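# Place the assembled housing upright on the belt strip

## Task

Find the white housing that already contains both its circuit board and its motor. Stand it upright on the dark belt strip that runs just behind the white rail, with the board and motor still seated inside, and then release it.

## Robot and tools

Robot: two arms, left_arm and right_arm. Each has six revolute joints and a parallel two-finger gripper. Each arm's base is fixed in the scene frame. left_arm's root is at (-0.005, +0.338, 0) m with quat_wxyz (+0.998, 0, 0, +0.060). right_arm's root is at (-0.045, -0.239, 0) m with quat_wxyz (+1.000, 0, 0, +0.016). Scene frame: origin on the tabletop midway between the arms, +z up, +x out over the table, and left_arm on the +y side. The arm names do not tell you which side of a picture an arm appears on.

Gripper geometry: the fingers point along the gripper's +z axis and close along its y axis. The reported end_effector_position is the pinch point between the pads, roughly 1 cm short of the fingertips. Wrist cameras sit on each gripper. The printed hand position can be a little wrong, more so when an arm is stretched far out.

Tool execute_actions, argument actions: a list that is empty or holds exactly one item. An empty list just reports the current state. A motion item is {"rows": [...], "steps": n}. Here n is 1 to 15 control steps of 1/30 s each, and the default is 15. rows holds 1 to 15 rows, one per step, and the final row repeats if there are fewer rows than steps. A wait item is {"steps": n} with no rows, n up to 300. It returns once that many steps have passed since the previous result, and your reply time counts toward those steps. Optional pictures (true/false) turns camera images in the result on or off. A refused call sends nothing to the robot.

Row layout: one flat list of 14 numbers covers both arms, always, even if only one arm moves. Numbers 1 to 7 are for left_arm: waist, shoulder, elbow, wrist pitch, wrist yaw, wrist roll, then gripper opening. Numbers 8 to 14 give the same seven values for right_arm. The joint values are absolute target angles in radians, in the same joint space that Joint positions reports. They are not offsets. Stated ranges: waist -2.618 to 3.054, shoulder 0.000 to 3.142, elbow 0.000 to 3.142, wrist pitch -1.571 to 1.571, wrist yaw -1.571 to 1.571, wrist roll -2.094 to 2.094. The true ends can differ from these by up to 0.036 rad either way. A target more than 0.036 beyond a stated end, and farther out than the last reported angle, gets the call refused. A target beyond the true end is clipped there, and the result prints "joint sent to its limit". That line may refer to an earlier action that was still running. If it does not appear, that does not prove more travel is available. The opening value is absolute, from -1 (closed) to +1 (fully open, about 0.094 m between pads).

Motion limits: on every step, each joint's target is kept within a fixed distance of its measured angle: waist 0.202, shoulder 0.258, elbow 0.238, wrist pitch 0.573, wrist yaw and roll 0.522 rad. If an arm's targets would put the gripper more than 70 mm from where it is now, all of that arm's targets are pulled back toward the current angles. Far moves therefore take several calls. Between calls the arms keep heading for the last row sent. They stop once everything is nearly still, or once any step is HELD. After that, only a new action moves them farther.

Results: the state line gives, for each arm, end_effector_position (m) and end_effector_quat_wxyz in the scene frame. Joint positions and Joint velocities list each arm's six joints (rad, rad/s) and then the pad gap (m, m/s). grip_measured is the measured opening on the command scale. Each gripper reads off by up to about 1 mm, by a constant amount. Away from the ends of the scale, fingers go to where grip_measured would match your number. To hold a part, command roughly 0.03 below grip_measured for a firm grip, or less below it for a lighter one. Pad force tops out near 50 to 62 N, and very thin parts get less. "joint command not followed" means the clearance check altered or blocked some joint targets; the other values in the row still ran. HELD marks steps where your row was not fully sent. Joint torques follow the joint order, excluding the gripper. They are noisy, offset, and affected by friction. MOTOR HOT appears from 75 °C. At 90 °C that arm halts for 10 s. At 100 °C the arm goes limp and drops. Both are reported as OVER-TEMPERATURE FAULT. Avoid holding heavy loads for long.

zoom_image: camera is "cam_left_wrist" or "cam_right_wrist" (both 504x504 fisheye). region is [x0, y0, x1, y1] in pixels from the top-left corner, at most 504 by 504. It returns an enlarged view of that camera's latest image and does not move anything.

read_manual: section "licences" (the default) returns URDF licence text only.

finished_scene: pass scene, the number of the current scene. Finish only after the housing is upright on the strip and has been released. Replying without any tool call ends everything.

Cautions: nothing may leave the table. Do not let the arms collide or shove each other. Avoid drops, slips, slamming, and pressing hard. Disturbances may briefly tug a held part or nudge loose ones, so grip securely. Time spent thinking and writing lets the simulation run on. Smooth, short motions are preferred.

Each tool is called by a JSON object that holds its "op" and its "data", one argument or row to a line.

## Session

{"op": "execute_actions", "data": {
  "actions": []
}}

Scene clock: 0.00 s of 4240.00 s.
left_arm: end_effector_position=(+0.3093, +0.4494, +0.1484) grip_measured=+1.000 end_effector_quat_wxyz=(+0.254, -0.332, +0.841, +0.344) | right_arm: end_effector_position=(+0.3495, -0.1067, +0.1792) grip_measured=+1.000 end_effector_quat_wxyz=(+0.363, +0.327, +0.863, +0.125)
Joint positions: left_arm=[-0.2    1.565  1.115 -0.908 -0.865 -0.734  0.094] | right_arm=[ 0.434  1.506  1.168 -0.508  0.345  1.058  0.094]
Joint velocities: left_arm=[ 0.002 -0.012 -0.022  0.022  0.007 -0.037  0.   ] | right_arm=[-0.012 -0.007 -0.007 -0.037 -0.022 -0.022  0.   ]
Joint torques (N m, as the arm reports them, + toward a larger angle): no reading

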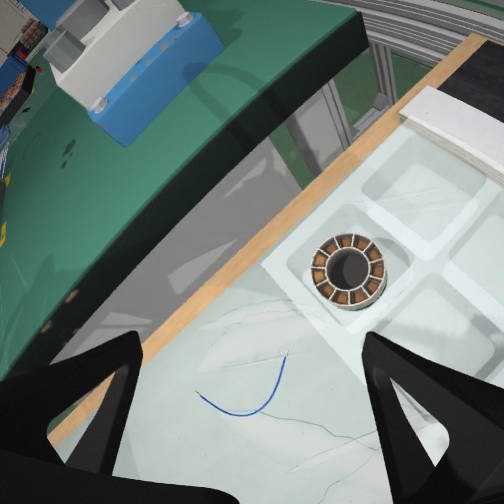

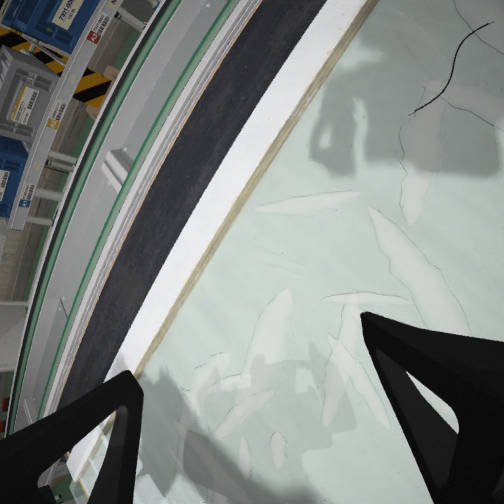

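{"op": "execute_actions", "data": {
  "actions": [
    {"rows":[[-0.4,1.0,1.2,-1.3,0,0,1,0.2,1.0,1.2,-1.3,0,0,1]]}
  ],
  "pictures": false
}}

{"op": "execute_actions", "data": {
  "actions": [
    {"steps":45}
  ]
}}

Scene clock: 5.40 s of 4240.00 s.
left_arm: end_effector_position=(+0.2150, +0.2909, +0.2357) grip_measured=+1.000 end_effector_quat_wxyz=(+0.265, +0.093, +0.960, -0.009) | right_arm: end_effector_position=(+0.1821, -0.1873, +0.2363) grip_measured=+1.000 end_effector_quat_wxyz=(+0.271, -0.046, +0.961, +0.036)
Joint positions: left_arm=[-0.392  0.978  1.197 -1.257 -0.074 -0.06   0.094] | right_arm=[ 0.211  0.988  1.194 -1.223  0.033  0.139  0.094]
Joint velocities: left_arm=[-0.012  0.159  0.007 -0.3    0.462  0.388  0.   ] | right_arm=[-0.002  0.012 -0.017 -0.476 -0.198 -0.945  0.   ]
Joint torques (N m, as the arm reports them, + toward a larger angle): left_arm=[-0.63  0.1   6.55  1.22 -0.02  0.05] | right_arm=[-1.06 -0.3   7.69  1.16  0.   -0.02]
Steps of this call (steps 1 to 90: nothing new was sent; then 1.90 s passed at rest; steps 91 to 105: all 15 steps of this action). Readings (joint positions):
91: left_arm=[-0.210 1.552 1.118 -0.928 -0.823 -0.688] | right_arm=[0.420 1.495 1.169 -0.537 0.307 1.011]
92: left_arm=[-0.235 1.524 1.118 -0.971 -0.759 -0.627] | right_arm=[0.392 1.469 1.169 -0.603 0.261 0.950]
94: left_arm=[-0.308 1.434 1.120 -1.043 -0.624 -0.497] | right_arm=[0.317 1.395 1.169 -0.731 0.203 0.835]
98: left_arm=[-0.385 1.200 1.145 -1.145 -0.335 -0.265] | right_arm=[0.229 1.204 1.169 -0.955 0.129 0.586]
105: the state above

Scene clock: 6.90 s of 4240.00 s.
left_arm: end_effector_position=(+0.2073, +0.2806, +0.2289) grip_measured=+1.000 end_effector_quat_wxyz=(+0.240, +0.128, +0.962, -0.030) | right_arm: end_effector_position=(+0.1674, -0.1858, +0.2276) grip_measured=+1.000 end_effector_quat_wxyz=(+0.238, -0.115, +0.964, +0.027)
Joint positions: left_arm=[-0.392  0.992  1.197 -1.286 -0.007 -0.006  0.094] | right_arm=[ 0.211  0.991  1.194 -1.289  0.005  0.006  0.094]
Joint velocities: left_arm=[-0.002 -0.002 -0.017  0.051  0.066  0.022  0.   ] | right_arm=[ 0.007 -0.012  0.007  0.037 -0.037  0.007  0.   ]
Joint torques (N m, as the arm reports them, + toward a larger angle): left_arm=[-0.65 -0.58  6.53  1.01  0.04  0.07] | right_arm=[-1.01 -0.38  7.48  0.95 -0.06 -0.02]
Steps of this call (steps 1 to 30: the robot went on to your last target; steps 31 to 45: nothing new was sent). Readings (joint positions):
1: left_arm=[-0.392 0.983 1.197 -1.265 -0.060 -0.049] | right_arm=[0.211 0.990 1.194 -1.239 0.027 0.112]
2: left_arm=[-0.392 0.988 1.197 -1.270 -0.049 -0.040] | right_arm=[0.211 0.991 1.194 -1.251 0.022 0.091]
4: left_arm=[-0.392 0.992 1.197 -1.276 -0.033 -0.027] | right_arm=[0.211 0.991 1.194 -1.266 0.016 0.060]
8: left_arm=[-0.392 0.992 1.197 -1.283 -0.017 -0.014] | right_arm=[0.211 0.991 1.194 -1.281 0.009 0.028]
45: the state above
All arms were judged still, so your last target was given up. Only a new action makes them travel on or press farther. Fingers that are still opening or closing keep moving.

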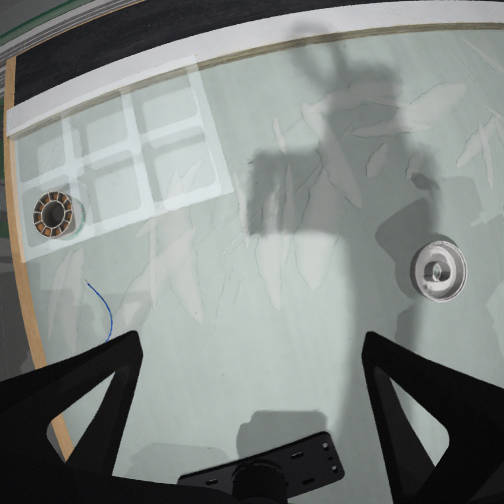

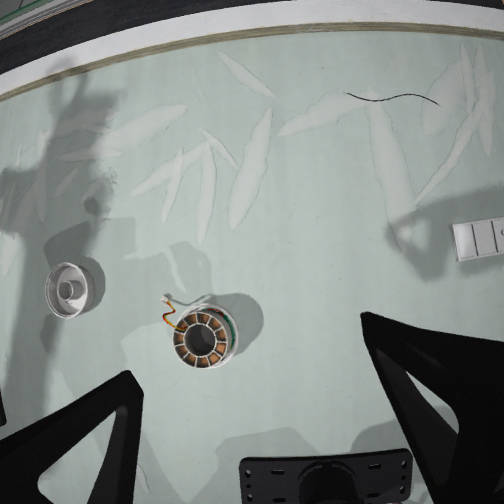

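{"op": "execute_actions", "data": {
  "actions": [
    {"rows":[[-1.3,1.3,1.2,-0.8,0,0,1,-1.3,0.6,0.8,-1.3,0,0,1]]}
  ],
  "pictures": false
}}

{"op": "execute_actions", "data": {
  "actions": [
    {"steps":45}
  ]
}}

Scene clock: 14.50 s of 4240.00 s.
left_arm: end_effector_position=(+0.1506, +0.0212, +0.2016) grip_measured=+1.000 end_effector_quat_wxyz=(+0.262, +0.502, +0.808, -0.163) | right_arm: end_effector_position=(+0.0553, -0.3393, +0.1523) grip_measured=+1.000 end_effector_quat_wxyz=(+0.210, +0.378, +0.897, -0.087)
Joint positions: left_arm=[-1.238  1.326  1.197 -0.813 -0.003 -0.004  0.094] | right_arm=[-0.828  0.607  0.8   -1.305 -0.001  0.003  0.094]
Joint velocities: left_arm=[-1.668  0.012  0.002  0.154  0.286  0.037  0.   ] | right_arm=[-2.137  0.002  0.007  0.081 -0.007  0.037  0.   ]
Joint torques (N m, as the arm reports them, + toward a larger angle): left_arm=[ 3.42 -6.27  7.34  1.25 -0.31  0.01] | right_arm=[ 0.06  1.02  6.99  1.02 -0.02 -0.05]
Steps of this call (steps 1 to 90: nothing new was sent; then 4.10 s passed at rest; steps 91 to 105: all 15 steps of this action). Readings (joint positions):
91: left_arm=[-0.408 1.005 1.197 -1.271 -0.013 -0.006] | right_arm=[0.181 0.961 1.157 -1.257 -0.009 0.004]
92: left_arm=[-0.445 1.029 1.197 -1.228 -0.014 -0.006] | right_arm=[0.113 0.898 1.081 -1.222 -0.009 0.003]
94: left_arm=[-0.526 1.117 1.197 -1.130 -0.015 -0.006] | right_arm=[-0.022 0.748 0.931 -1.239 -0.004 0.003]
98: left_arm=[-0.745 1.290 1.197 -0.945 -0.018 -0.006] | right_arm=[-0.316 0.607 0.802 -1.319 0.001 0.003]
105: the state above

Scene clock: 16.00 s of 4240.00 s.
left_arm: end_effector_position=(+0.1263, +0.0088, +0.2027) grip_measured=+1.000 end_effector_quat_wxyz=(+0.257, +0.532, +0.787, -0.178) | right_arm: end_effector_position=(-0.0004, -0.3743, +0.1527) grip_measured=+1.000 end_effector_quat_wxyz=(+0.184, +0.573, +0.787, -0.136)
Joint positions: left_arm=[-1.31   1.326  1.197 -0.806  0.006 -0.002  0.094] | right_arm=[-1.289  0.607  0.8   -1.302  0.003  0.003  0.094]
Joint velocities: left_arm=[ 0.002  0.012 -0.017  0.11  -0.066  0.007  0.   ] | right_arm=[-0.007  0.002 -0.007 -0.051  0.007 -0.037  0.   ]
Joint torques (N m, as the arm reports them, + toward a larger angle): left_arm=[ 0.76 -6.22  7.32  1.49 -0.07  0.05] | right_arm=[-1.02  1.12  6.87  1.03 -0.05  0.01]
Steps of this call (steps 1 to 30: the robot went on to your last target; steps 31 to 45: nothing new was sent). Readings (joint positions):
1: left_arm=[-1.283 1.326 1.197 -0.809 0.005 -0.003] | right_arm=[-0.901 0.607 0.800 -1.304 -0.001 0.003]
2: left_arm=[-1.308 1.326 1.197 -0.807 0.011 -0.002] | right_arm=[-0.974 0.607 0.800 -1.304 -0.001 0.003]
4: left_arm=[-1.314 1.326 1.197 -0.806 0.013 -0.002] | right_arm=[-1.120 0.607 0.800 -1.303 -0.001 0.003]
8: left_arm=[-1.310 1.326 1.197 -0.806 0.008 -0.002] | right_arm=[-1.283 0.607 0.800 -1.302 0.003 0.003]
45: the state above
All arms were judged still, so your last target was given up. Only a new action makes them travel on or press farther. Fingers that are still opening or closing keep moving.

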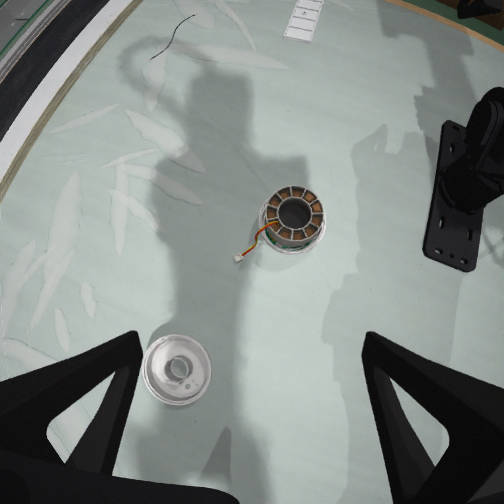

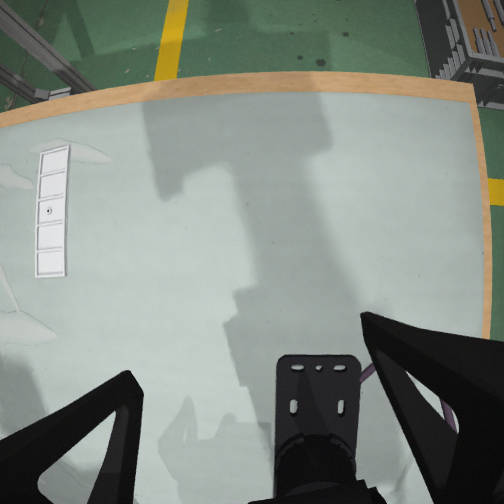

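{"op": "execute_actions", "data": {
  "actions": [
    {"rows":[[-1.4,1.64,1.05,-0.31,0,0,1,-1.3,0.6,0.8,-1.3,0,0,1]]}
  ],
  "pictures": false
}}

{"op": "execute_actions", "data": {
  "actions": [
    {"steps":20}
  ]
}}

Scene clock: 19.97 s of 4240.00 s.
left_arm: end_effector_position=(+0.1167, -0.0605, +0.0798) grip_measured=+1.000 end_effector_quat_wxyz=(+0.232, +0.569, +0.769, -0.174) | right_arm: end_effector_position=(-0.0004, -0.3743, +0.1527) grip_measured=+1.000 end_effector_quat_wxyz=(+0.184, +0.573, +0.787, -0.136)
Joint positions: left_arm=[-1.395  1.665  1.039 -0.356  0.002 -0.002  0.094] | right_arm=[-1.289  0.607  0.8   -1.302  0.003  0.003  0.094]
Joint velocities: left_arm=[-0.012 -0.105  0.002  0.242 -0.007 -0.037  0.   ] | right_arm=[ 0.032  0.007 -0.002  0.11   0.007 -0.022  0.   ]
Joint torques (N m, as the arm reports them, + toward a larger angle): left_arm=[-0.5  -8.31  7.5   1.34 -0.05  0.05] | right_arm=[-1.01  1.1   6.85  1.03 -0.05  0.01]
Steps of this call (steps 1 to 90: nothing new was sent; then 0.47 s passed at rest; steps 91 to 105: all 15 steps of this action). Readings (joint positions):
91: left_arm=[-1.314 1.337 1.189 -0.776 0.004 -0.002] | right_arm=[-1.289 0.607 0.800 -1.302 0.003 0.003]
92: left_arm=[-1.325 1.361 1.180 -0.717 0.002 -0.002] | right_arm=[-1.289 0.607 0.800 -1.302 0.003 0.003]
94: left_arm=[-1.352 1.449 1.160 -0.603 0.002 -0.002] | right_arm=[-1.289 0.607 0.800 -1.302 0.003 0.003]
98: left_arm=[-1.390 1.634 1.084 -0.422 0.002 -0.002] | right_arm=[-1.289 0.607 0.800 -1.302 0.003 0.003]
105: the state above

Scene clock: 20.63 s of 4240.00 s.
left_arm: end_effector_position=(+0.1190, -0.0683, +0.0878) grip_measured=+1.000 end_effector_quat_wxyz=(+0.250, +0.565, +0.764, -0.187) | right_arm: end_effector_position=(-0.0004, -0.3743, +0.1527) grip_measured=+1.000 end_effector_quat_wxyz=(+0.184, +0.573, +0.787, -0.136)
Joint positions: left_arm=[-1.395  1.659  1.039 -0.317  0.002 -0.002  0.094] | right_arm=[-1.289  0.607  0.8   -1.302  0.003  0.003  0.094]
Joint velocities: left_arm=[-0.002 -0.002 -0.022  0.007 -0.037 -0.081  0.   ] | right_arm=[-0.002  0.002  0.002 -0.081  0.11  -0.022  0.   ]
Joint torques (N m, as the arm reports them, + toward a larger angle): left_arm=[-0.48 -8.23  7.53  1.49 -0.04  0.06] | right_arm=[-1.    1.1   6.84  1.03 -0.04  0.01]
Steps of this call (steps 1 to 20: the robot went on to your last target). Readings (joint positions):
1: left_arm=[-1.395 1.662 1.039 -0.347 0.002 -0.002] | right_arm=[-1.289 0.607 0.800 -1.302 0.003 0.003]
2: left_arm=[-1.395 1.660 1.039 -0.339 0.002 -0.002] | right_arm=[-1.289 0.607 0.800 -1.302 0.003 0.003]
4: left_arm=[-1.395 1.659 1.039 -0.329 0.002 -0.002] | right_arm=[-1.289 0.607 0.800 -1.302 0.003 0.003]
8: left_arm=[-1.395 1.659 1.039 -0.321 0.002 -0.002] | right_arm=[-1.289 0.607 0.800 -1.302 0.003 0.003]
20: the state above

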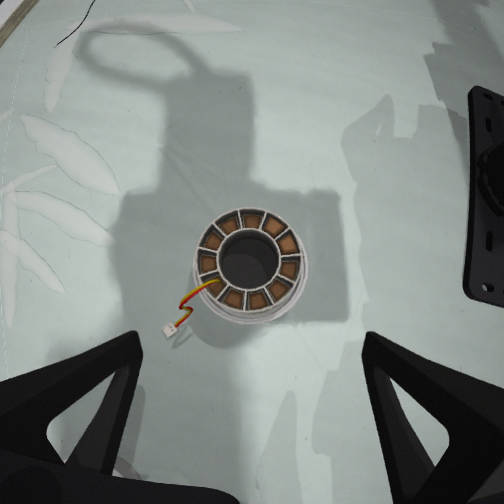

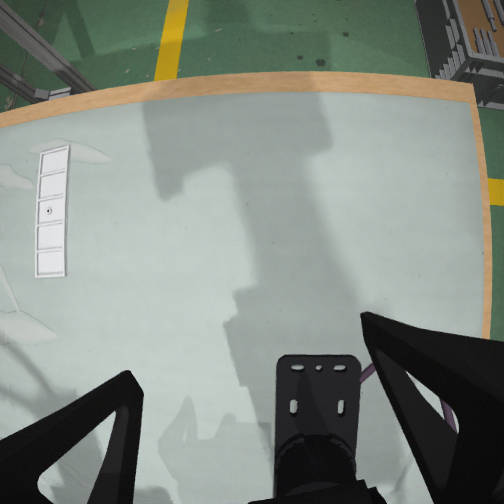

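{"op": "execute_actions", "data": {
  "actions": [
    {"rows":[[-1.4,1.7,1.08,-0.24,0,0,1,-1.3,0.6,0.8,-1.3,0,0,1],[-1.4,1.7,1.08,-0.24,0,0,1,-1.3,0.6,0.8,-1.3,0,0,1],[-1.4,1.75,1.1,-0.19,0,0,1,-1.3,0.6,0.8,-1.3,0,0,1],[-1.4,1.75,1.1,-0.19,0,0,1,-1.3,0.6,0.8,-1.3,0,0,1],[-1.4,1.8,1.11,-0.15,0,0,1,-1.3,0.6,0.8,-1.3,0,0,1],[-1.4,1.8,1.11,-0.15,0,0,1,-1.3,0.6,0.8,-1.3,0,0,1],[-1.4,1.85,1.11,-0.128,0,0,1,-1.3,0.6,0.8,-1.3,0,0,1]]}
  ],
  "pictures": false
}}

{"op": "execute_actions", "data": {
  "actions": [
    {"steps":20}
  ]
}}

Scene clock: 27.17 s of 4240.00 s.
left_arm: end_effector_position=(+0.1298, -0.1039, +0.0453) grip_measured=+1.000 end_effector_quat_wxyz=(+0.254, +0.564, +0.762, -0.190) | right_arm: end_effector_position=(-0.0004, -0.3743, +0.1527) grip_measured=+1.000 end_effector_quat_wxyz=(+0.184, +0.573, +0.787, -0.136)
Joint positions: left_arm=[-1.395  1.858  1.086 -0.152  0.002 -0.002  0.094] | right_arm=[-1.289  0.607  0.8   -1.302  0.003  0.003  0.094]
Joint velocities: left_arm=[ 0.012 -0.022 -0.007  0.125 -0.066  0.007  0.   ] | right_arm=[ 0.007 -0.007 -0.002  0.007 -0.022  0.051  0.   ]
Joint torques (N m, as the arm reports them, + toward a larger angle): left_arm=[-0.59 -9.03  8.22  1.34 -0.02  0.04] | right_arm=[-1.01  1.11  6.85  1.03 -0.05  0.01]
Steps of this call (steps 1 to 15: the robot went on to your last target; steps 16 to 90: nothing new was sent; then 3.03 s passed at rest; steps 91 to 105: all 15 steps of this action). Readings (joint positions):
91: left_arm=[-1.395 1.662 1.039 -0.311 0.002 -0.002] | right_arm=[-1.289 0.607 0.800 -1.302 0.003 0.003]
92: left_arm=[-1.395 1.668 1.041 -0.297 0.002 -0.002] | right_arm=[-1.289 0.607 0.800 -1.302 0.003 0.003]
94: left_arm=[-1.395 1.701 1.057 -0.265 0.002 -0.002] | right_arm=[-1.289 0.607 0.800 -1.302 0.003 0.003]
98: left_arm=[-1.395 1.801 1.086 -0.180 0.002 -0.002] | right_arm=[-1.289 0.607 0.800 -1.302 0.003 0.003]
105: the state above

Scene clock: 27.83 s of 4240.00 s.
left_arm: end_effector_position=(+0.1308, -0.1072, +0.0480) grip_measured=+1.000 end_effector_quat_wxyz=(+0.261, +0.562, +0.760, -0.195) | right_arm: end_effector_position=(-0.0004, -0.3743, +0.1527) grip_measured=+1.000 end_effector_quat_wxyz=(+0.184, +0.573, +0.787, -0.136)
Joint positions: left_arm=[-1.395  1.858  1.086 -0.135  0.002 -0.002  0.094] | right_arm=[-1.289  0.607  0.8   -1.302  0.003  0.003  0.094]
Joint velocities: left_arm=[ 0.007  0.017 -0.007 -0.007  0.051  0.022  0.   ] | right_arm=[-0.007 -0.002  0.002 -0.037 -0.037  0.051  0.   ]
Joint torques (N m, as the arm reports them, + toward a larger angle): left_arm=[-0.33 -9.02  8.22  1.53 -0.05  0.03] | right_arm=[-1.02  1.1   6.86  1.03 -0.04  0.01]
Steps of this call (steps 1 to 20: the robot went on to your last target). Readings (joint positions):
1: left_arm=[-1.395 1.858 1.086 -0.147 0.002 -0.002] | right_arm=[-1.289 0.607 0.800 -1.302 0.003 0.003]
2: left_arm=[-1.395 1.858 1.086 -0.145 0.002 -0.002] | right_arm=[-1.289 0.607 0.800 -1.302 0.003 0.003]
4: left_arm=[-1.395 1.858 1.086 -0.141 0.002 -0.002] | right_arm=[-1.289 0.607 0.800 -1.302 0.003 0.003]
8: left_arm=[-1.395 1.858 1.086 -0.137 0.002 -0.002] | right_arm=[-1.289 0.607 0.800 -1.302 0.003 0.003]
20: the state above

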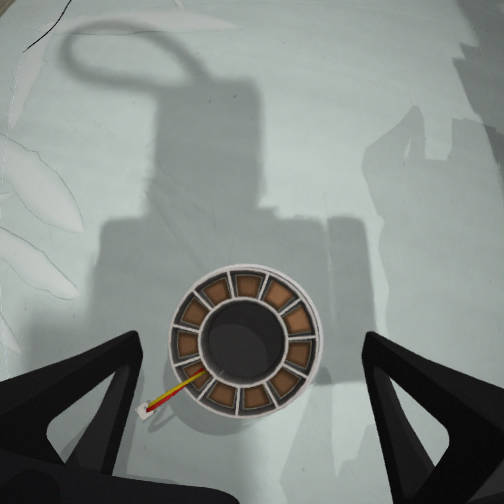

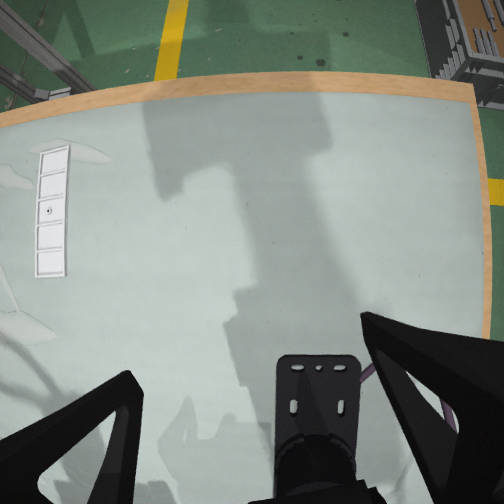

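{"op": "execute_actions", "data": {
  "actions": [
    {"rows":[[-1.385,1.87,1.09,-0.09,0,0,1,-1.3,0.6,0.8,-1.3,0,0,1],[-1.385,1.87,1.09,-0.09,0,0,1,-1.3,0.6,0.8,-1.3,0,0,1],[-1.385,1.89,1.085,-0.06,0,0,1,-1.3,0.6,0.8,-1.3,0,0,1],[-1.385,1.89,1.085,-0.06,0,0,1,-1.3,0.6,0.8,-1.3,0,0,1],[-1.385,1.91,1.08,-0.03,0,0,1,-1.3,0.6,0.8,-1.3,0,0,1],[-1.385,1.91,1.08,-0.03,0,0,1,-1.3,0.6,0.8,-1.3,0,0,1],[-1.385,1.93,1.075,-0.005,0,0,1,-1.3,0.6,0.8,-1.3,0,0,1],[-1.385,1.93,1.075,-0.005,0,0,1,-1.3,0.6,0.8,-1.3,0,0,1],[-1.385,1.945,1.07,-0.005,0,0,1,-1.3,0.6,0.8,-1.3,0,0,1]]}
  ],
  "pictures": false
}}

{"op": "execute_actions", "data": {
  "actions": [
    {"steps":15}
  ]
}}

Scene clock: 33.87 s of 4240.00 s.
left_arm: end_effector_position=(+0.1349, -0.1205, +0.0260) grip_measured=+1.000 end_effector_quat_wxyz=(+0.269, +0.560, +0.757, -0.201) | right_arm: end_effector_position=(-0.0004, -0.3743, +0.1527) grip_measured=+1.000 end_effector_quat_wxyz=(+0.184, +0.573, +0.787, -0.136)
Joint positions: left_arm=[-1.395  1.944  1.086 -0.027  0.002 -0.002  0.094] | right_arm=[-1.289  0.607  0.8   -1.302  0.003  0.003  0.094]
Joint velocities: left_arm=[ 0.002 -0.007  0.007  0.066 -0.007 -0.081  0.   ] | right_arm=[-0.007 -0.017 -0.002 -0.022  0.022 -0.007  0.   ]
Joint torques (N m, as the arm reports them, + toward a larger angle): left_arm=[ 0.8  -8.73  5.03  1.65 -0.02  0.04] | right_arm=[-1.01  1.1   6.85  1.03 -0.05  0.01]
Steps of this call (steps 1 to 15: the robot went on to your last target; steps 16 to 90: nothing new was sent; then 2.53 s passed at rest; steps 91 to 105: all 15 steps of this action). Readings (joint positions):
91: left_arm=[-1.395 1.858 1.086 -0.131 0.002 -0.002] | right_arm=[-1.289 0.607 0.800 -1.302 0.003 0.003]
92: left_arm=[-1.395 1.858 1.086 -0.126 0.002 -0.002] | right_arm=[-1.289 0.607 0.800 -1.302 0.003 0.003]
94: left_arm=[-1.395 1.864 1.086 -0.104 0.002 -0.002] | right_arm=[-1.289 0.607 0.800 -1.302 0.003 0.003]
98: left_arm=[-1.395 1.900 1.086 -0.050 0.002 -0.002] | right_arm=[-1.289 0.607 0.800 -1.302 0.003 0.003]
105: the state above

Scene clock: 34.37 s of 4240.00 s.
left_arm: end_effector_position=(+0.1357, -0.1233, +0.0284) grip_measured=+1.000 end_effector_quat_wxyz=(+0.275, +0.559, +0.755, -0.205) | right_arm: end_effector_position=(-0.0004, -0.3743, +0.1527) grip_measured=+1.000 end_effector_quat_wxyz=(+0.184, +0.573, +0.787, -0.136)
Joint positions: left_arm=[-1.395  1.944  1.086 -0.012  0.002 -0.002  0.094] | right_arm=[-1.289  0.607  0.8   -1.302  0.003  0.003  0.094]
Joint velocities: left_arm=[-0.002  0.002 -0.007 -0.007 -0.037  0.11   0.   ] | right_arm=[ 0.027 -0.007  0.002 -0.007 -0.022 -0.007  0.   ]
Joint torques (N m, as the arm reports them, + toward a larger angle): left_arm=[ 0.84 -8.64  5.15  1.54  0.01  0.01] | right_arm=[-1.01  1.1   6.86  1.03 -0.05  0.01]
Steps of this call (steps 1 to 15: the robot went on to your last target). Readings (joint positions):
1: left_arm=[-1.395 1.944 1.086 -0.024 0.002 -0.002] | right_arm=[-1.289 0.607 0.800 -1.302 0.003 0.003]
2: left_arm=[-1.395 1.944 1.086 -0.020 0.002 -0.002] | right_arm=[-1.289 0.607 0.800 -1.302 0.003 0.003]
4: left_arm=[-1.395 1.944 1.086 -0.017 0.002 -0.002] | right_arm=[-1.289 0.607 0.800 -1.302 0.003 0.003]
8: left_arm=[-1.395 1.944 1.086 -0.014 0.002 -0.002] | right_arm=[-1.289 0.607 0.800 -1.302 0.003 0.003]
15: the state above

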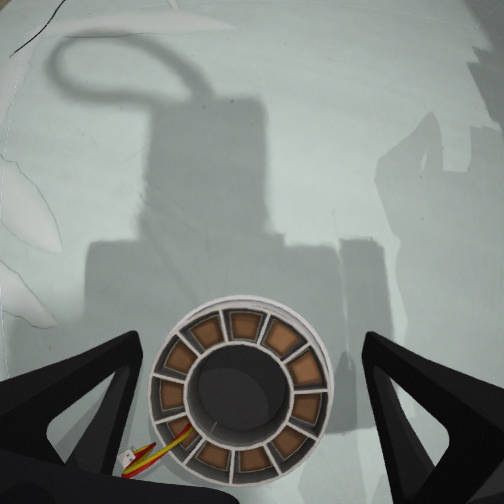

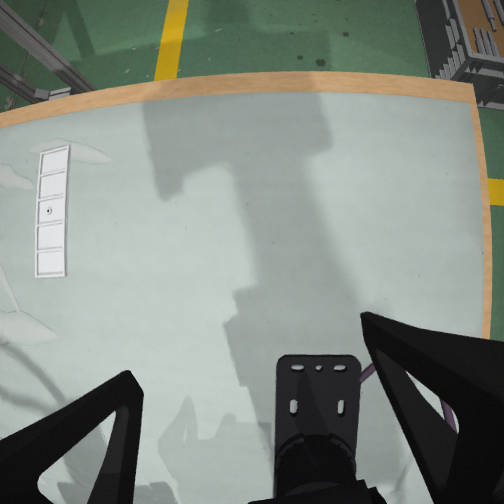

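Sticky elbow.

{"op": "execute_actions", "data": {
  "actions": [
    {"rows":[[-1.372,1.945,1.04,-0.005,0,0,1,-1.3,0.6,0.8,-1.3,0,0,1]]}
  ]
}}

Scene clock: 36.57 s of 4240.00 s.
left_arm: end_effector_position=(+0.1405, -0.1135, +0.0197) grip_measured=+1.000 end_effector_quat_wxyz=(+0.269, +0.555, +0.762, -0.198) | right_arm: end_effector_position=(-0.0004, -0.3743, +0.1527) grip_measured=+1.000 end_effector_quat_wxyz=(+0.184, +0.573, +0.787, -0.136)
Joint positions: left_arm=[-1.38   1.944  1.059 -0.004  0.002 -0.002  0.094] | right_arm=[-1.289  0.607  0.8   -1.302  0.003  0.003  0.094]
Joint velocities: left_arm=[ 0.002  0.007  0.007  0.051 -0.051 -0.139  0.   ] | right_arm=[-0.007  0.002 -0.002  0.007  0.007  0.007  0.   ]
Joint torques (N m, as the arm reports them, + toward a larger angle): left_arm=[ 0.63 -8.48  4.74  1.45 -0.02  0.  ] | right_arm=[-1.02  1.1   6.85  1.03 -0.04  0.01]
Steps of this call (steps 1 to 15: the robot went on to your last target; steps 16 to 51: nothing new was sent; steps 52 to 66: all 15 steps of this action). Readings (joint positions):
52: left_arm=[-1.394 1.944 1.083 -0.009 0.002 -0.002] | right_arm=[-1.289 0.607 0.800 -1.302 0.003 0.003]
53: left_arm=[-1.392 1.944 1.078 -0.005 0.002 -0.002] | right_arm=[-1.289 0.607 0.800 -1.302 0.003 0.003]
55: left_arm=[-1.386 1.944 1.068 -0.004 0.002 -0.002] | right_arm=[-1.289 0.607 0.800 -1.302 0.003 0.003]
59: left_arm=[-1.380 1.944 1.059 -0.004 0.002 -0.002] | right_arm=[-1.289 0.607 0.800 -1.302 0.003 0.003]
66: the state above

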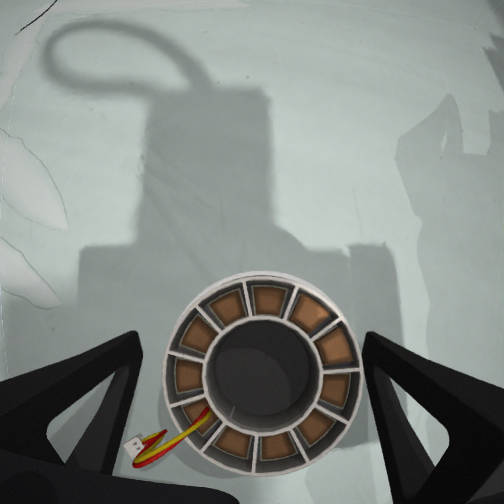

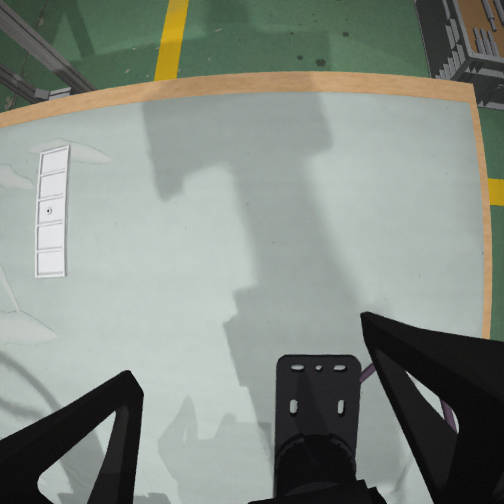

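{"op": "execute_actions", "data": {
  "actions": [
    {"rows":[[-1.385,1.945,1.05,-0.028,0,0,0.7,-1.3,0.6,0.8,-1.3,0,0,1]]}
  ],
  "pictures": false
}}

{"op": "execute_actions", "data": {
  "actions": [
    {"rows":[[-1.385,1.945,1.05,-0.028,0,0,0.6,-1.3,0.6,0.8,-1.3,0,0,1],[-1.385,1.945,1.05,-0.028,0,0,0.55,-1.3,0.6,0.8,-1.3,0,0,1],[-1.385,1.945,1.05,-0.028,0,0,0.5,-1.3,0.6,0.8,-1.3,0,0,1],[-1.385,1.945,1.05,-0.028,0,0,0.45,-1.3,0.6,0.8,-1.3,0,0,1],[-1.385,1.945,1.05,-0.028,0,0,0.4,-1.3,0.6,0.8,-1.3,0,0,1]]}
  ]
}}

Scene clock: 43.77 s of 4240.00 s.
left_arm: end_effector_position=(+0.1403, -0.1130, +0.0192) grip_measured=+0.702 end_effector_quat_wxyz=(+0.268, +0.555, +0.762, -0.197) | right_arm: end_effector_position=(-0.0004, -0.3743, +0.1527) grip_measured=+1.000 end_effector_quat_wxyz=(+0.184, +0.573, +0.787, -0.136)
Joint positions: left_arm=[-1.38   1.944  1.059 -0.007  0.002 -0.002  0.08 ] | right_arm=[-1.289  0.607  0.8   -1.302  0.003  0.003  0.094]
Joint velocities: left_arm=[ 0.002  0.002  0.002 -0.095 -0.007  0.007 -0.   ] | right_arm=[-0.007  0.002 -0.032 -0.037  0.051  0.037  0.   ]
Joint torques (N m, as the arm reports them, + toward a larger angle): left_arm=[-0.58 -8.64  5.57  1.23 -0.04  0.02] | right_arm=[-1.01  1.09  6.85  1.03 -0.05  0.01]
Steps of this call (steps 1 to 15: the robot went on to your last target; steps 16 to 90: nothing new was sent; then 3.70 s passed at rest; steps 91 to 105: all 15 steps of this action). Readings (joint positions):
91: left_arm=[-1.380 1.944 1.059 -0.005 0.002 -0.002] | right_arm=[-1.289 0.607 0.800 -1.302 0.003 0.003]
92: left_arm=[-1.380 1.944 1.059 -0.007 0.002 -0.002] | right_arm=[-1.289 0.607 0.800 -1.302 0.003 0.003]
94: left_arm=[-1.380 1.944 1.059 -0.007 0.002 -0.002] | right_arm=[-1.289 0.607 0.800 -1.302 0.003 0.003]
98: left_arm=[-1.380 1.944 1.059 -0.007 0.002 -0.002] | right_arm=[-1.289 0.607 0.800 -1.302 0.003 0.003]
105: the state above

Scene clock: 44.27 s of 4240.00 s.
left_arm: end_effector_position=(+0.1401, -0.1130, +0.0191) grip_measured=+0.420 end_effector_quat_wxyz=(+0.267, +0.555, +0.762, -0.197) | right_arm: end_effector_position=(-0.0004, -0.3743, +0.1527) grip_measured=+1.000 end_effector_quat_wxyz=(+0.184, +0.573, +0.787, -0.136)
Joint positions: left_arm=[-1.38   1.944  1.059 -0.008  0.003 -0.002  0.067] | right_arm=[-1.289  0.607  0.8   -1.302  0.003  0.003  0.094]
Joint velocities: left_arm=[ 0.012 -0.007 -0.002 -0.007 -0.051 -0.022 -0.   ] | right_arm=[ 0.007  0.012 -0.017  0.051 -0.007 -0.007  0.   ]
Joint torques (N m, as the arm reports them, + toward a larger angle): left_arm=[-0.53 -8.6   5.55  1.25 -0.03  0.03] | right_arm=[-1.    1.1   6.85  1.03 -0.04  0.01]
Steps of this call (steps 1 to 15: all 15 steps of this action). Readings (joint positions):
1: left_arm=[-1.380 1.944 1.059 -0.007 0.003 -0.002] | right_arm=[-1.289 0.607 0.800 -1.302 0.003 0.003]
2: left_arm=[-1.380 1.944 1.059 -0.007 0.003 -0.002] | right_arm=[-1.289 0.607 0.800 -1.302 0.003 0.003]
4: left_arm=[-1.380 1.944 1.059 -0.007 0.003 -0.002] | right_arm=[-1.289 0.607 0.800 -1.302 0.003 0.003]
8: left_arm=[-1.380 1.944 1.059 -0.007 0.003 -0.002] | right_arm=[-1.289 0.607 0.800 -1.302 0.003 0.003]
15: the state above

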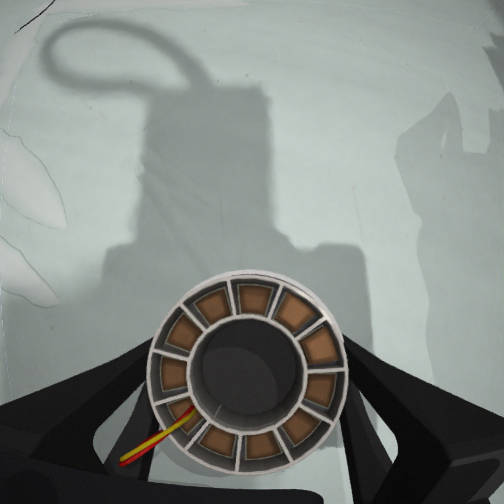

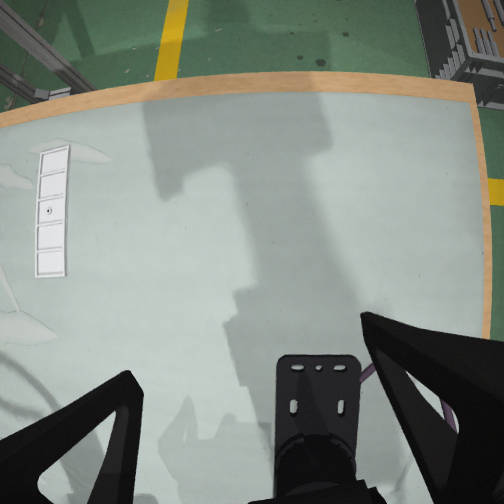

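{"op": "execute_actions", "data": {
  "actions": [
    {"rows":[[-1.385,1.93,1.09,-0.04,0,0,0.385,-1.3,0.6,0.8,-1.3,0,0,1],[-1.385,1.925,1.115,-0.07,0,0,0.385,-1.3,0.6,0.8,-1.3,0,0,1],[-1.385,1.92,1.14,-0.10,0,0,0.385,-1.3,0.6,0.8,-1.3,0,0,1],[-1.385,1.915,1.165,-0.135,0,0,0.385,-1.3,0.6,0.8,-1.3,0,0,1],[-1.385,1.91,1.19,-0.17,0,0,0.385,-1.3,0.6,0.8,-1.3,0,0,1],[-1.385,1.905,1.22,-0.205,0,0,0.385,-1.3,0.6,0.8,-1.3,0,0,1],[-1.385,1.9,1.25,-0.24,0,0,0.385,-1.3,0.6,0.8,-1.3,0,0,1],[-1.385,1.895,1.28,-0.275,0,0,0.385,-1.3,0.6,0.8,-1.3,0,0,1],[-1.385,1.89,1.31,-0.31,0,0,0.385,-1.3,0.6,0.8,-1.3,0,0,1],[-1.385,1.885,1.34,-0.345,0,0,0.385,-1.3,0.6,0.8,-1.3,0,0,1],[-1.385,1.88,1.37,-0.38,0,0,0.385,-1.3,0.6,0.8,-1.3,0,0,1],[-1.385,1.87,1.40,-0.415,0,0,0.385,-1.3,0.6,0.8,-1.3,0,0,1],[-1.385,1.865,1.425,-0.45,0,0,0.385,-1.3,0.6,0.8,-1.3,0,0,1],[-1.385,1.86,1.445,-0.475,0,0,0.385,-1.3,0.6,0.8,-1.3,0,0,1],[-1.385,1.855,1.46,-0.475,0,0,0.385,-1.3,0.6,0.8,-1.3,0,0,1]]}
  ]
}}

{"op": "execute_actions", "data": {
  "actions": [
    {"rows":[[-1.36,1.855,1.46,-0.475,0,0,0.385,-1.3,0.6,0.8,-1.3,0,0,1],[-1.34,1.855,1.46,-0.475,0,0,0.385,-1.3,0.6,0.8,-1.3,0,0,1],[-1.31,1.855,1.46,-0.475,0,0,0.385,-1.3,0.6,0.8,-1.3,0,0,1],[-1.28,1.855,1.46,-0.475,0,0,0.385,-1.3,0.6,0.8,-1.3,0,0,1],[-1.24,1.855,1.46,-0.475,0,0,0.385,-1.3,0.6,0.8,-1.3,0,0,1],[-1.2,1.855,1.46,-0.475,0,0,0.385,-1.3,0.6,0.8,-1.3,0,0,1],[-0.3,1.855,1.46,-0.475,0,0,0.385,-1.3,0.6,0.8,-1.3,0,0,1]]}
  ],
  "pictures": false
}}

{"op": "execute_actions", "data": {
  "actions": [
    {"steps":30}
  ]
}}

Scene clock: 61.13 s of 4240.00 s.
left_arm: end_effector_position=(+0.1497, -0.1432, +0.1098) grip_measured=+0.420 end_effector_quat_wxyz=(+0.271, +0.554, +0.761, -0.200) | right_arm: end_effector_position=(-0.0004, -0.3743, +0.1527) grip_measured=+1.000 end_effector_quat_wxyz=(+0.184, +0.573, +0.787, -0.136)
Joint positions: left_arm=[-1.38   1.897  1.389 -0.377  0.003 -0.002  0.067] | right_arm=[-1.289  0.607  0.8   -1.302  0.003  0.003  0.094]
Joint velocities: left_arm=[ 0.017 -0.295  0.701 -0.593  0.007 -0.022  0.   ] | right_arm=[ 0.002  0.007 -0.012 -0.037 -0.037 -0.095  0.   ]
Joint torques (N m, as the arm reports them, + toward a larger angle): left_arm=[ -0.55 -10.94   9.18   1.41  -0.03   0.05] | right_arm=[-1.    1.11  6.86  1.03 -0.04  0.01]
Steps of this call (steps 1 to 15: the robot went on to your last target; steps 16 to 90: nothing new was sent; then 13.37 s passed at rest; steps 91 to 105: all 15 steps of this action). Readings (joint positions):
91: left_arm=[-1.380 1.944 1.059 -0.008 0.003 -0.002] | right_arm=[-1.289 0.607 0.800 -1.302 0.003 0.003]
92: left_arm=[-1.380 1.944 1.062 -0.014 0.003 -0.002] | right_arm=[-1.289 0.607 0.800 -1.302 0.003 0.003]
94: left_arm=[-1.380 1.944 1.086 -0.057 0.003 -0.002] | right_arm=[-1.289 0.607 0.800 -1.302 0.003 0.003]
98: left_arm=[-1.380 1.943 1.180 -0.175 0.003 -0.002] | right_arm=[-1.289 0.607 0.800 -1.302 0.003 0.003]
105: the state above

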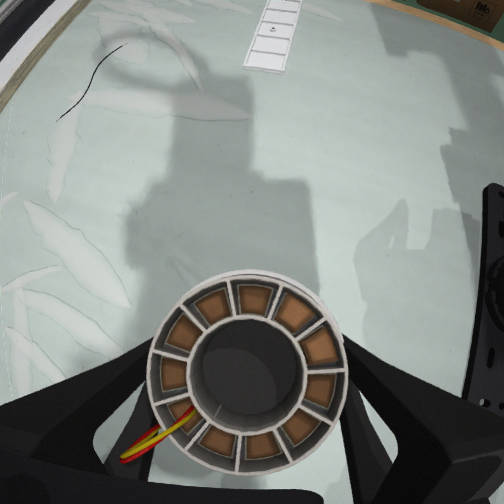

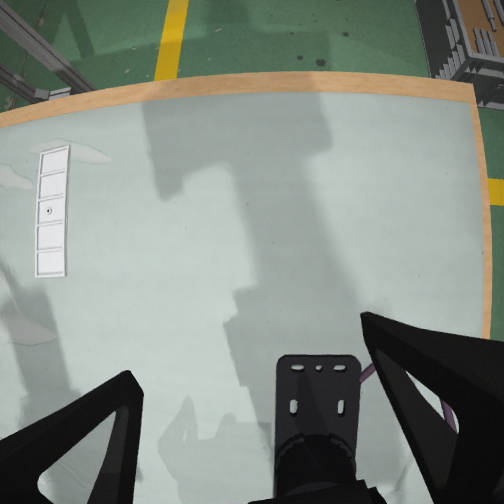

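Scene clock: 61.63 s of 4240.00 s.
left_arm: end_effector_position=(+0.3616, -0.0049, +0.1331) grip_measured=+0.421 end_effector_quat_wxyz=(+0.312, +0.345, +0.876, -0.129) | right_arm: end_effector_position=(-0.0004, -0.3743, +0.1527) grip_measured=+1.000 end_effector_quat_wxyz=(+0.184, +0.573, +0.787, -0.136)
Joint positions: left_arm=[-0.869  1.863  1.438 -0.457  0.012 -0.002  0.067] | right_arm=[-1.289  0.607  0.8   -1.302  0.003  0.003  0.094]
Joint velocities: left_arm=[ 1.502 -0.017  0.002 -0.007 -0.022 -0.051  0.   ] | right_arm=[-0.012  0.007  0.007  0.007 -0.081 -0.007  0.   ]
Joint torques (N m, as the arm reports them, + toward a larger angle): left_arm=[ 0.54 -9.33  8.27  1.37 -0.07  0.03] | right_arm=[-1.    1.09  6.85  1.03 -0.05  0.01]
Steps of this call (steps 1 to 15: all 15 steps of this action). Readings (joint positions):
1: left_arm=[-1.379 1.887 1.409 -0.392 0.003 -0.002] | right_arm=[-1.289 0.607 0.800 -1.302 0.003 0.003]
2: left_arm=[-1.376 1.877 1.422 -0.402 0.004 -0.002] | right_arm=[-1.289 0.607 0.800 -1.302 0.003 0.003]
4: left_arm=[-1.356 1.863 1.436 -0.415 0.008 -0.002] | right_arm=[-1.289 0.607 0.800 -1.302 0.003 0.003]
8: left_arm=[-1.229 1.862 1.438 -0.442 0.017 -0.002] | right_arm=[-1.289 0.607 0.800 -1.302 0.003 0.003]
15: the state above

Scene clock: 62.63 s of 4240.00 s.
left_arm: end_effector_position=(+0.4842, +0.2499, +0.1293) grip_measured=+0.421 end_effector_quat_wxyz=(+0.325, +0.084, +0.942, -0.028) | right_arm: end_effector_position=(-0.0004, -0.3743, +0.1527) grip_measured=+1.000 end_effector_quat_wxyz=(+0.184, +0.573, +0.787, -0.136)
Joint positions: left_arm=[-0.3    1.863  1.438 -0.481 -0.004 -0.002  0.067] | right_arm=[-1.289  0.607  0.8   -1.302  0.003  0.003  0.094]
Joint velocities: left_arm=[-0.012  0.007  0.007  0.022 -0.066  0.007  0.   ] | right_arm=[ 0.012 -0.007 -0.012  0.051 -0.051  0.022  0.   ]
Joint torques (N m, as the arm reports them, + toward a larger angle): left_arm=[-0.02 -9.45  8.66  1.54  0.02  0.04] | right_arm=[-1.    1.11  6.86  1.03 -0.04  0.  ]
Steps of this call (steps 1 to 30: the robot went on to your last target). Readings (joint positions):
1: left_arm=[-0.815 1.863 1.438 -0.457 0.011 -0.002] | right_arm=[-1.289 0.607 0.800 -1.302 0.003 0.003]
2: left_arm=[-0.761 1.863 1.438 -0.458 0.010 -0.002] | right_arm=[-1.289 0.607 0.800 -1.302 0.003 0.003]
4: left_arm=[-0.653 1.863 1.438 -0.458 0.008 -0.002] | right_arm=[-1.289 0.607 0.800 -1.302 0.003 0.003]
8: left_arm=[-0.435 1.863 1.438 -0.458 0.005 -0.002] | right_arm=[-1.289 0.607 0.800 -1.302 0.003 0.003]
30: the state above

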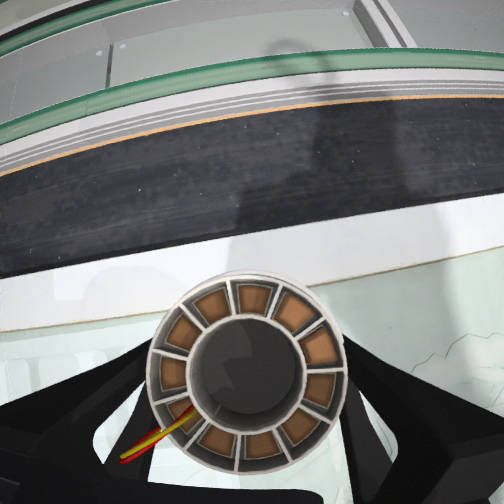

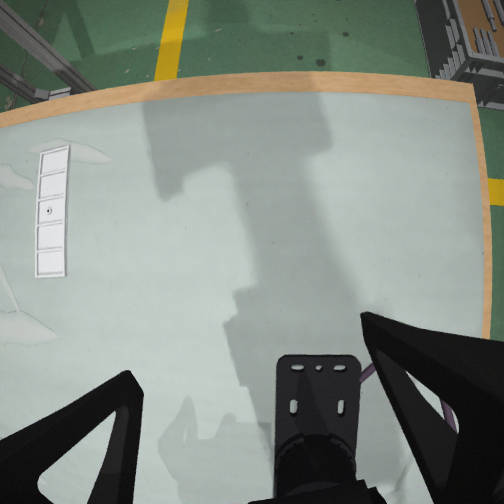

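{"op": "execute_actions", "data": {
  "actions": [
    {"rows":[[-0.29,1.88,1.49,-0.48,0,0,0.385,-1.3,0.6,0.8,-1.3,0,0,1],[-0.28,1.91,1.53,-0.49,0,0,0.385,-1.3,0.6,0.8,-1.3,0,0,1],[-0.27,1.95,1.58,-0.5,0,0,0.385,-1.3,0.6,0.8,-1.3,0,0,1],[-0.25,1.99,1.63,-0.51,0,0,0.385,-1.3,0.6,0.8,-1.3,0,0,1],[-0.24,2.03,1.68,-0.52,0,0,0.385,-1.3,0.6,0.8,-1.3,0,0,1],[-0.23,2.07,1.73,-0.53,0,0,0.385,-1.3,0.6,0.8,-1.3,0,0,1],[-0.21,2.11,1.78,-0.54,0,0,0.385,-1.3,0.6,0.8,-1.3,0,0,1],[-0.2,2.15,1.83,-0.55,0,0,0.385,-1.3,0.6,0.8,-1.3,0,0,1],[-0.19,2.19,1.88,-0.56,0,0,0.385,-1.3,0.6,0.8,-1.3,0,0,1],[-0.17,2.23,1.93,-0.57,0,0,0.385,-1.3,0.6,0.8,-1.3,0,0,1],[-0.16,2.27,1.98,-0.58,0,0,0.385,-1.3,0.6,0.8,-1.3,0,0,1],[-0.15,2.31,2.03,-0.59,0,0,0.385,-1.3,0.6,0.8,-1.3,0,0,1],[-0.13,2.35,2.08,-0.6,0,0,0.385,-1.3,0.6,0.8,-1.3,0,0,1],[-0.12,2.39,2.13,-0.6,0,0,0.385,-1.3,0.6,0.8,-1.3,0,0,1],[-0.12,2.43,2.165,-0.6,0,0,0.385,-1.3,0.6,0.8,-1.3,0,0,1]]}
  ],
  "pictures": false
}}

{"op": "execute_actions", "data": {
  "actions": [
    {"steps":20}
  ]
}}

Scene clock: 74.00 s of 4240.00 s.
left_arm: end_effector_position=(+0.6135, +0.3253, +0.0976) grip_measured=+0.421 end_effector_quat_wxyz=(+0.341, +0.009, +0.940, -0.005) | right_arm: end_effector_position=(-0.0004, -0.3743, +0.1527) grip_measured=+1.000 end_effector_quat_wxyz=(+0.184, +0.573, +0.787, -0.136)
Joint positions: left_arm=[-0.141  2.362  2.059 -0.572  0.002 -0.002  0.067] | right_arm=[-1.289  0.607  0.8   -1.302  0.003  0.003  0.094]
Joint velocities: left_arm=[ 0.388  1.106  1.306 -0.139 -0.007  0.007  0.001] | right_arm=[-0.012 -0.012  0.002  0.037 -0.007 -0.022  0.   ]
Joint torques (N m, as the arm reports them, + toward a larger angle): left_arm=[ -0.46 -12.61   9.11   1.36   0.01   0.03] | right_arm=[-1.    1.11  6.86  1.03 -0.04  0.01]
Steps of this call (steps 1 to 15: the robot went on to your last target; steps 16 to 90: nothing new was sent; then 7.87 s passed at rest; steps 91 to 105: all 15 steps of this action). Readings (joint positions):
91: left_arm=[-0.300 1.864 1.439 -0.482 -0.004 -0.002] | right_arm=[-1.289 0.607 0.800 -1.302 0.003 0.003]
92: left_arm=[-0.300 1.871 1.450 -0.491 -0.004 -0.002] | right_arm=[-1.289 0.607 0.800 -1.302 0.003 0.003]
94: left_arm=[-0.293 1.916 1.512 -0.515 -0.001 -0.002] | right_arm=[-1.289 0.607 0.800 -1.302 0.003 0.003]
98: left_arm=[-0.249 2.074 1.714 -0.530 0.002 -0.002] | right_arm=[-1.289 0.607 0.800 -1.302 0.003 0.003]
105: the state above

Scene clock: 74.67 s of 4240.00 s.
left_arm: end_effector_position=(+0.6163, +0.3438, +0.0628) grip_measured=+0.421 end_effector_quat_wxyz=(+0.310, -0.005, +0.951, +0.002) | right_arm: end_effector_position=(-0.0004, -0.3743, +0.1527) grip_measured=+1.000 end_effector_quat_wxyz=(+0.184, +0.573, +0.787, -0.136)
Joint positions: left_arm=[-0.112  2.454  2.124 -0.611 -0.004 -0.002  0.067] | right_arm=[-1.289  0.607  0.8   -1.302  0.003  0.003  0.094]
Joint velocities: left_arm=[ 0.007  0.012  0.017  0.007 -0.007 -0.051 -0.001] | right_arm=[ 0.002  0.012 -0.002 -0.081  0.007  0.022  0.   ]
Joint torques (N m, as the arm reports them, + toward a larger angle): left_arm=[ -0.71 -14.76  10.09   1.48   0.06   0.01] | right_arm=[-1.01  1.1   6.86  1.03 -0.05  0.  ]
Steps of this call (steps 1 to 20: the robot went on to your last target). Readings (joint positions):
1: left_arm=[-0.128 2.396 2.093 -0.571 0.001 -0.002] | right_arm=[-1.289 0.607 0.800 -1.302 0.003 0.003]
2: left_arm=[-0.119 2.419 2.111 -0.571 -0.000 -0.002] | right_arm=[-1.289 0.607 0.800 -1.302 0.003 0.003]
4: left_arm=[-0.107 2.442 2.116 -0.581 -0.003 -0.002] | right_arm=[-1.289 0.607 0.800 -1.302 0.003 0.003]
8: left_arm=[-0.108 2.454 2.116 -0.610 -0.004 -0.002] | right_arm=[-1.289 0.607 0.800 -1.302 0.003 0.003]
20: the state above

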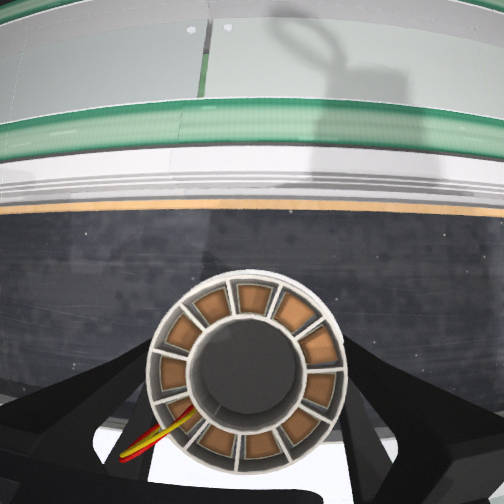

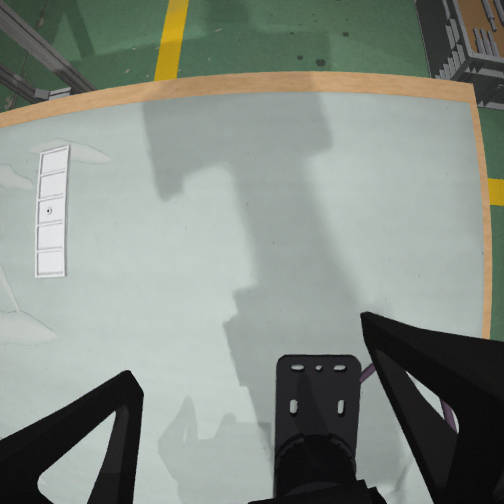

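{"op": "execute_actions", "data": {
  "actions": [
    {"rows":[[-0.12,2.45,2.15,-0.56,0,0,0.385,-1.3,0.6,0.8,-1.3,0,0,1],[-0.12,2.45,2.15,-0.54,0,0,0.385,-1.3,0.6,0.8,-1.3,0,0,1],[-0.12,2.46,2.15,-0.52,0,0,0.385,-1.3,0.6,0.8,-1.3,0,0,1],[-0.12,2.46,2.15,-0.5,0,0,0.385,-1.3,0.6,0.8,-1.3,0,0,1],[-0.12,2.47,2.15,-0.48,0,0,0.385,-1.3,0.6,0.8,-1.3,0,0,1],[-0.12,2.48,2.15,-0.465,0,0,0.385,-1.3,0.6,0.8,-1.3,0,0,1],[-0.12,2.49,2.15,-0.465,0,0,0.385,-1.3,0.6,0.8,-1.3,0,0,1],[-0.12,2.5,2.15,-0.465,0,0,0.385,-1.3,0.6,0.8,-1.3,0,0,1],[-0.12,2.51,2.15,-0.465,0,0,0.385,-1.3,0.6,0.8,-1.3,0,0,1],[-0.12,2.52,2.15,-0.465,0,0,0.385,-1.3,0.6,0.8,-1.3,0,0,1],[-0.12,2.53,2.15,-0.465,0,0,0.385,-1.3,0.6,0.8,-1.3,0,0,1]]}
  ],
  "pictures": false
}}

{"op": "execute_actions", "data": {
  "actions": [
    {"steps":12}
  ]
}}

Scene clock: 82.60 s of 4240.00 s.
left_arm: end_effector_position=(+0.6335, +0.3439, +0.0290) grip_measured=+0.421 end_effector_quat_wxyz=(+0.326, -0.005, +0.946, +0.002) | right_arm: end_effector_position=(-0.0004, -0.3743, +0.1527) grip_measured=+1.000 end_effector_quat_wxyz=(+0.184, +0.573, +0.787, -0.136)
Joint positions: left_arm=[-0.112  2.538  2.124 -0.493 -0.004 -0.002  0.067] | right_arm=[-1.289  0.607  0.8   -1.302  0.003  0.003  0.094]
Joint velocities: left_arm=[-0.007  0.227 -0.022  0.081 -0.066  0.022  0.001] | right_arm=[ 0.007  0.012  0.012 -0.022  0.022 -0.022  0.   ]
Joint torques (N m, as the arm reports them, + toward a larger angle): left_arm=[ -0.67 -14.98   9.17   1.72   0.02   0.03] | right_arm=[-1.    1.1   6.86  1.03 -0.05  0.01]
Steps of this call (steps 1 to 15: the robot went on to your last target; steps 16 to 90: nothing new was sent; then 4.43 s passed at rest; steps 91 to 105: all 15 steps of this action). Readings (joint positions):
91: left_arm=[-0.112 2.454 2.124 -0.609 -0.004 -0.002] | right_arm=[-1.289 0.607 0.800 -1.302 0.003 0.003]
92: left_arm=[-0.112 2.454 2.124 -0.604 -0.004 -0.002] | right_arm=[-1.289 0.607 0.800 -1.302 0.003 0.003]
94: left_arm=[-0.112 2.455 2.124 -0.583 -0.004 -0.002] | right_arm=[-1.289 0.607 0.800 -1.302 0.003 0.003]
98: left_arm=[-0.112 2.471 2.124 -0.524 -0.004 -0.002] | right_arm=[-1.289 0.607 0.800 -1.302 0.003 0.003]
105: the state above

Scene clock: 83.00 s of 4240.00 s.
left_arm: end_effector_position=(+0.6351, +0.3438, +0.0275) grip_measured=+0.419 end_effector_quat_wxyz=(+0.328, -0.005, +0.945, +0.002) | right_arm: end_effector_position=(-0.0004, -0.3743, +0.1527) grip_measured=+1.000 end_effector_quat_wxyz=(+0.184, +0.573, +0.787, -0.136)
Joint positions: left_arm=[-0.112  2.543  2.124 -0.483 -0.003 -0.003  0.067] | right_arm=[-1.289  0.607  0.8   -1.302  0.003  0.003  0.094]
Joint velocities: left_arm=[-0.002 -0.007 -0.007 -0.007  0.007 -0.066 -0.001] | right_arm=[-0.022 -0.007 -0.007  0.066 -0.022 -0.007  0.   ]
Joint torques (N m, as the arm reports them, + toward a larger angle): left_arm=[ -0.61 -14.44   9.1    1.66   0.01   0.06] | right_arm=[-1.    1.09  6.86  1.03 -0.05  0.01]
Steps of this call (steps 1 to 12: the robot went on to your last target). Readings (joint positions):
1: left_arm=[-0.112 2.543 2.124 -0.491 -0.003 -0.003] | right_arm=[-1.289 0.607 0.800 -1.302 0.003 0.003]
2: left_arm=[-0.112 2.543 2.124 -0.488 -0.003 -0.003] | right_arm=[-1.289 0.607 0.800 -1.302 0.003 0.003]
4: left_arm=[-0.112 2.543 2.124 -0.483 -0.003 -0.003] | right_arm=[-1.289 0.607 0.800 -1.302 0.003 0.003]
8: left_arm=[-0.112 2.543 2.124 -0.483 -0.003 -0.003] | right_arm=[-1.289 0.607 0.800 -1.302 0.003 0.003]
12: the state above

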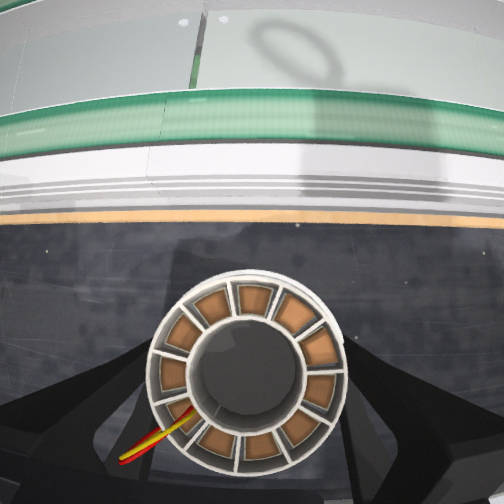

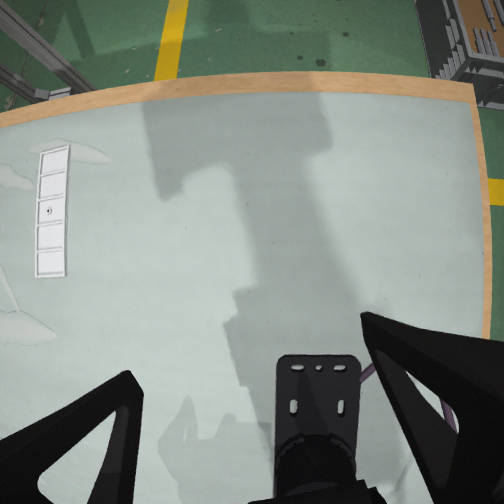

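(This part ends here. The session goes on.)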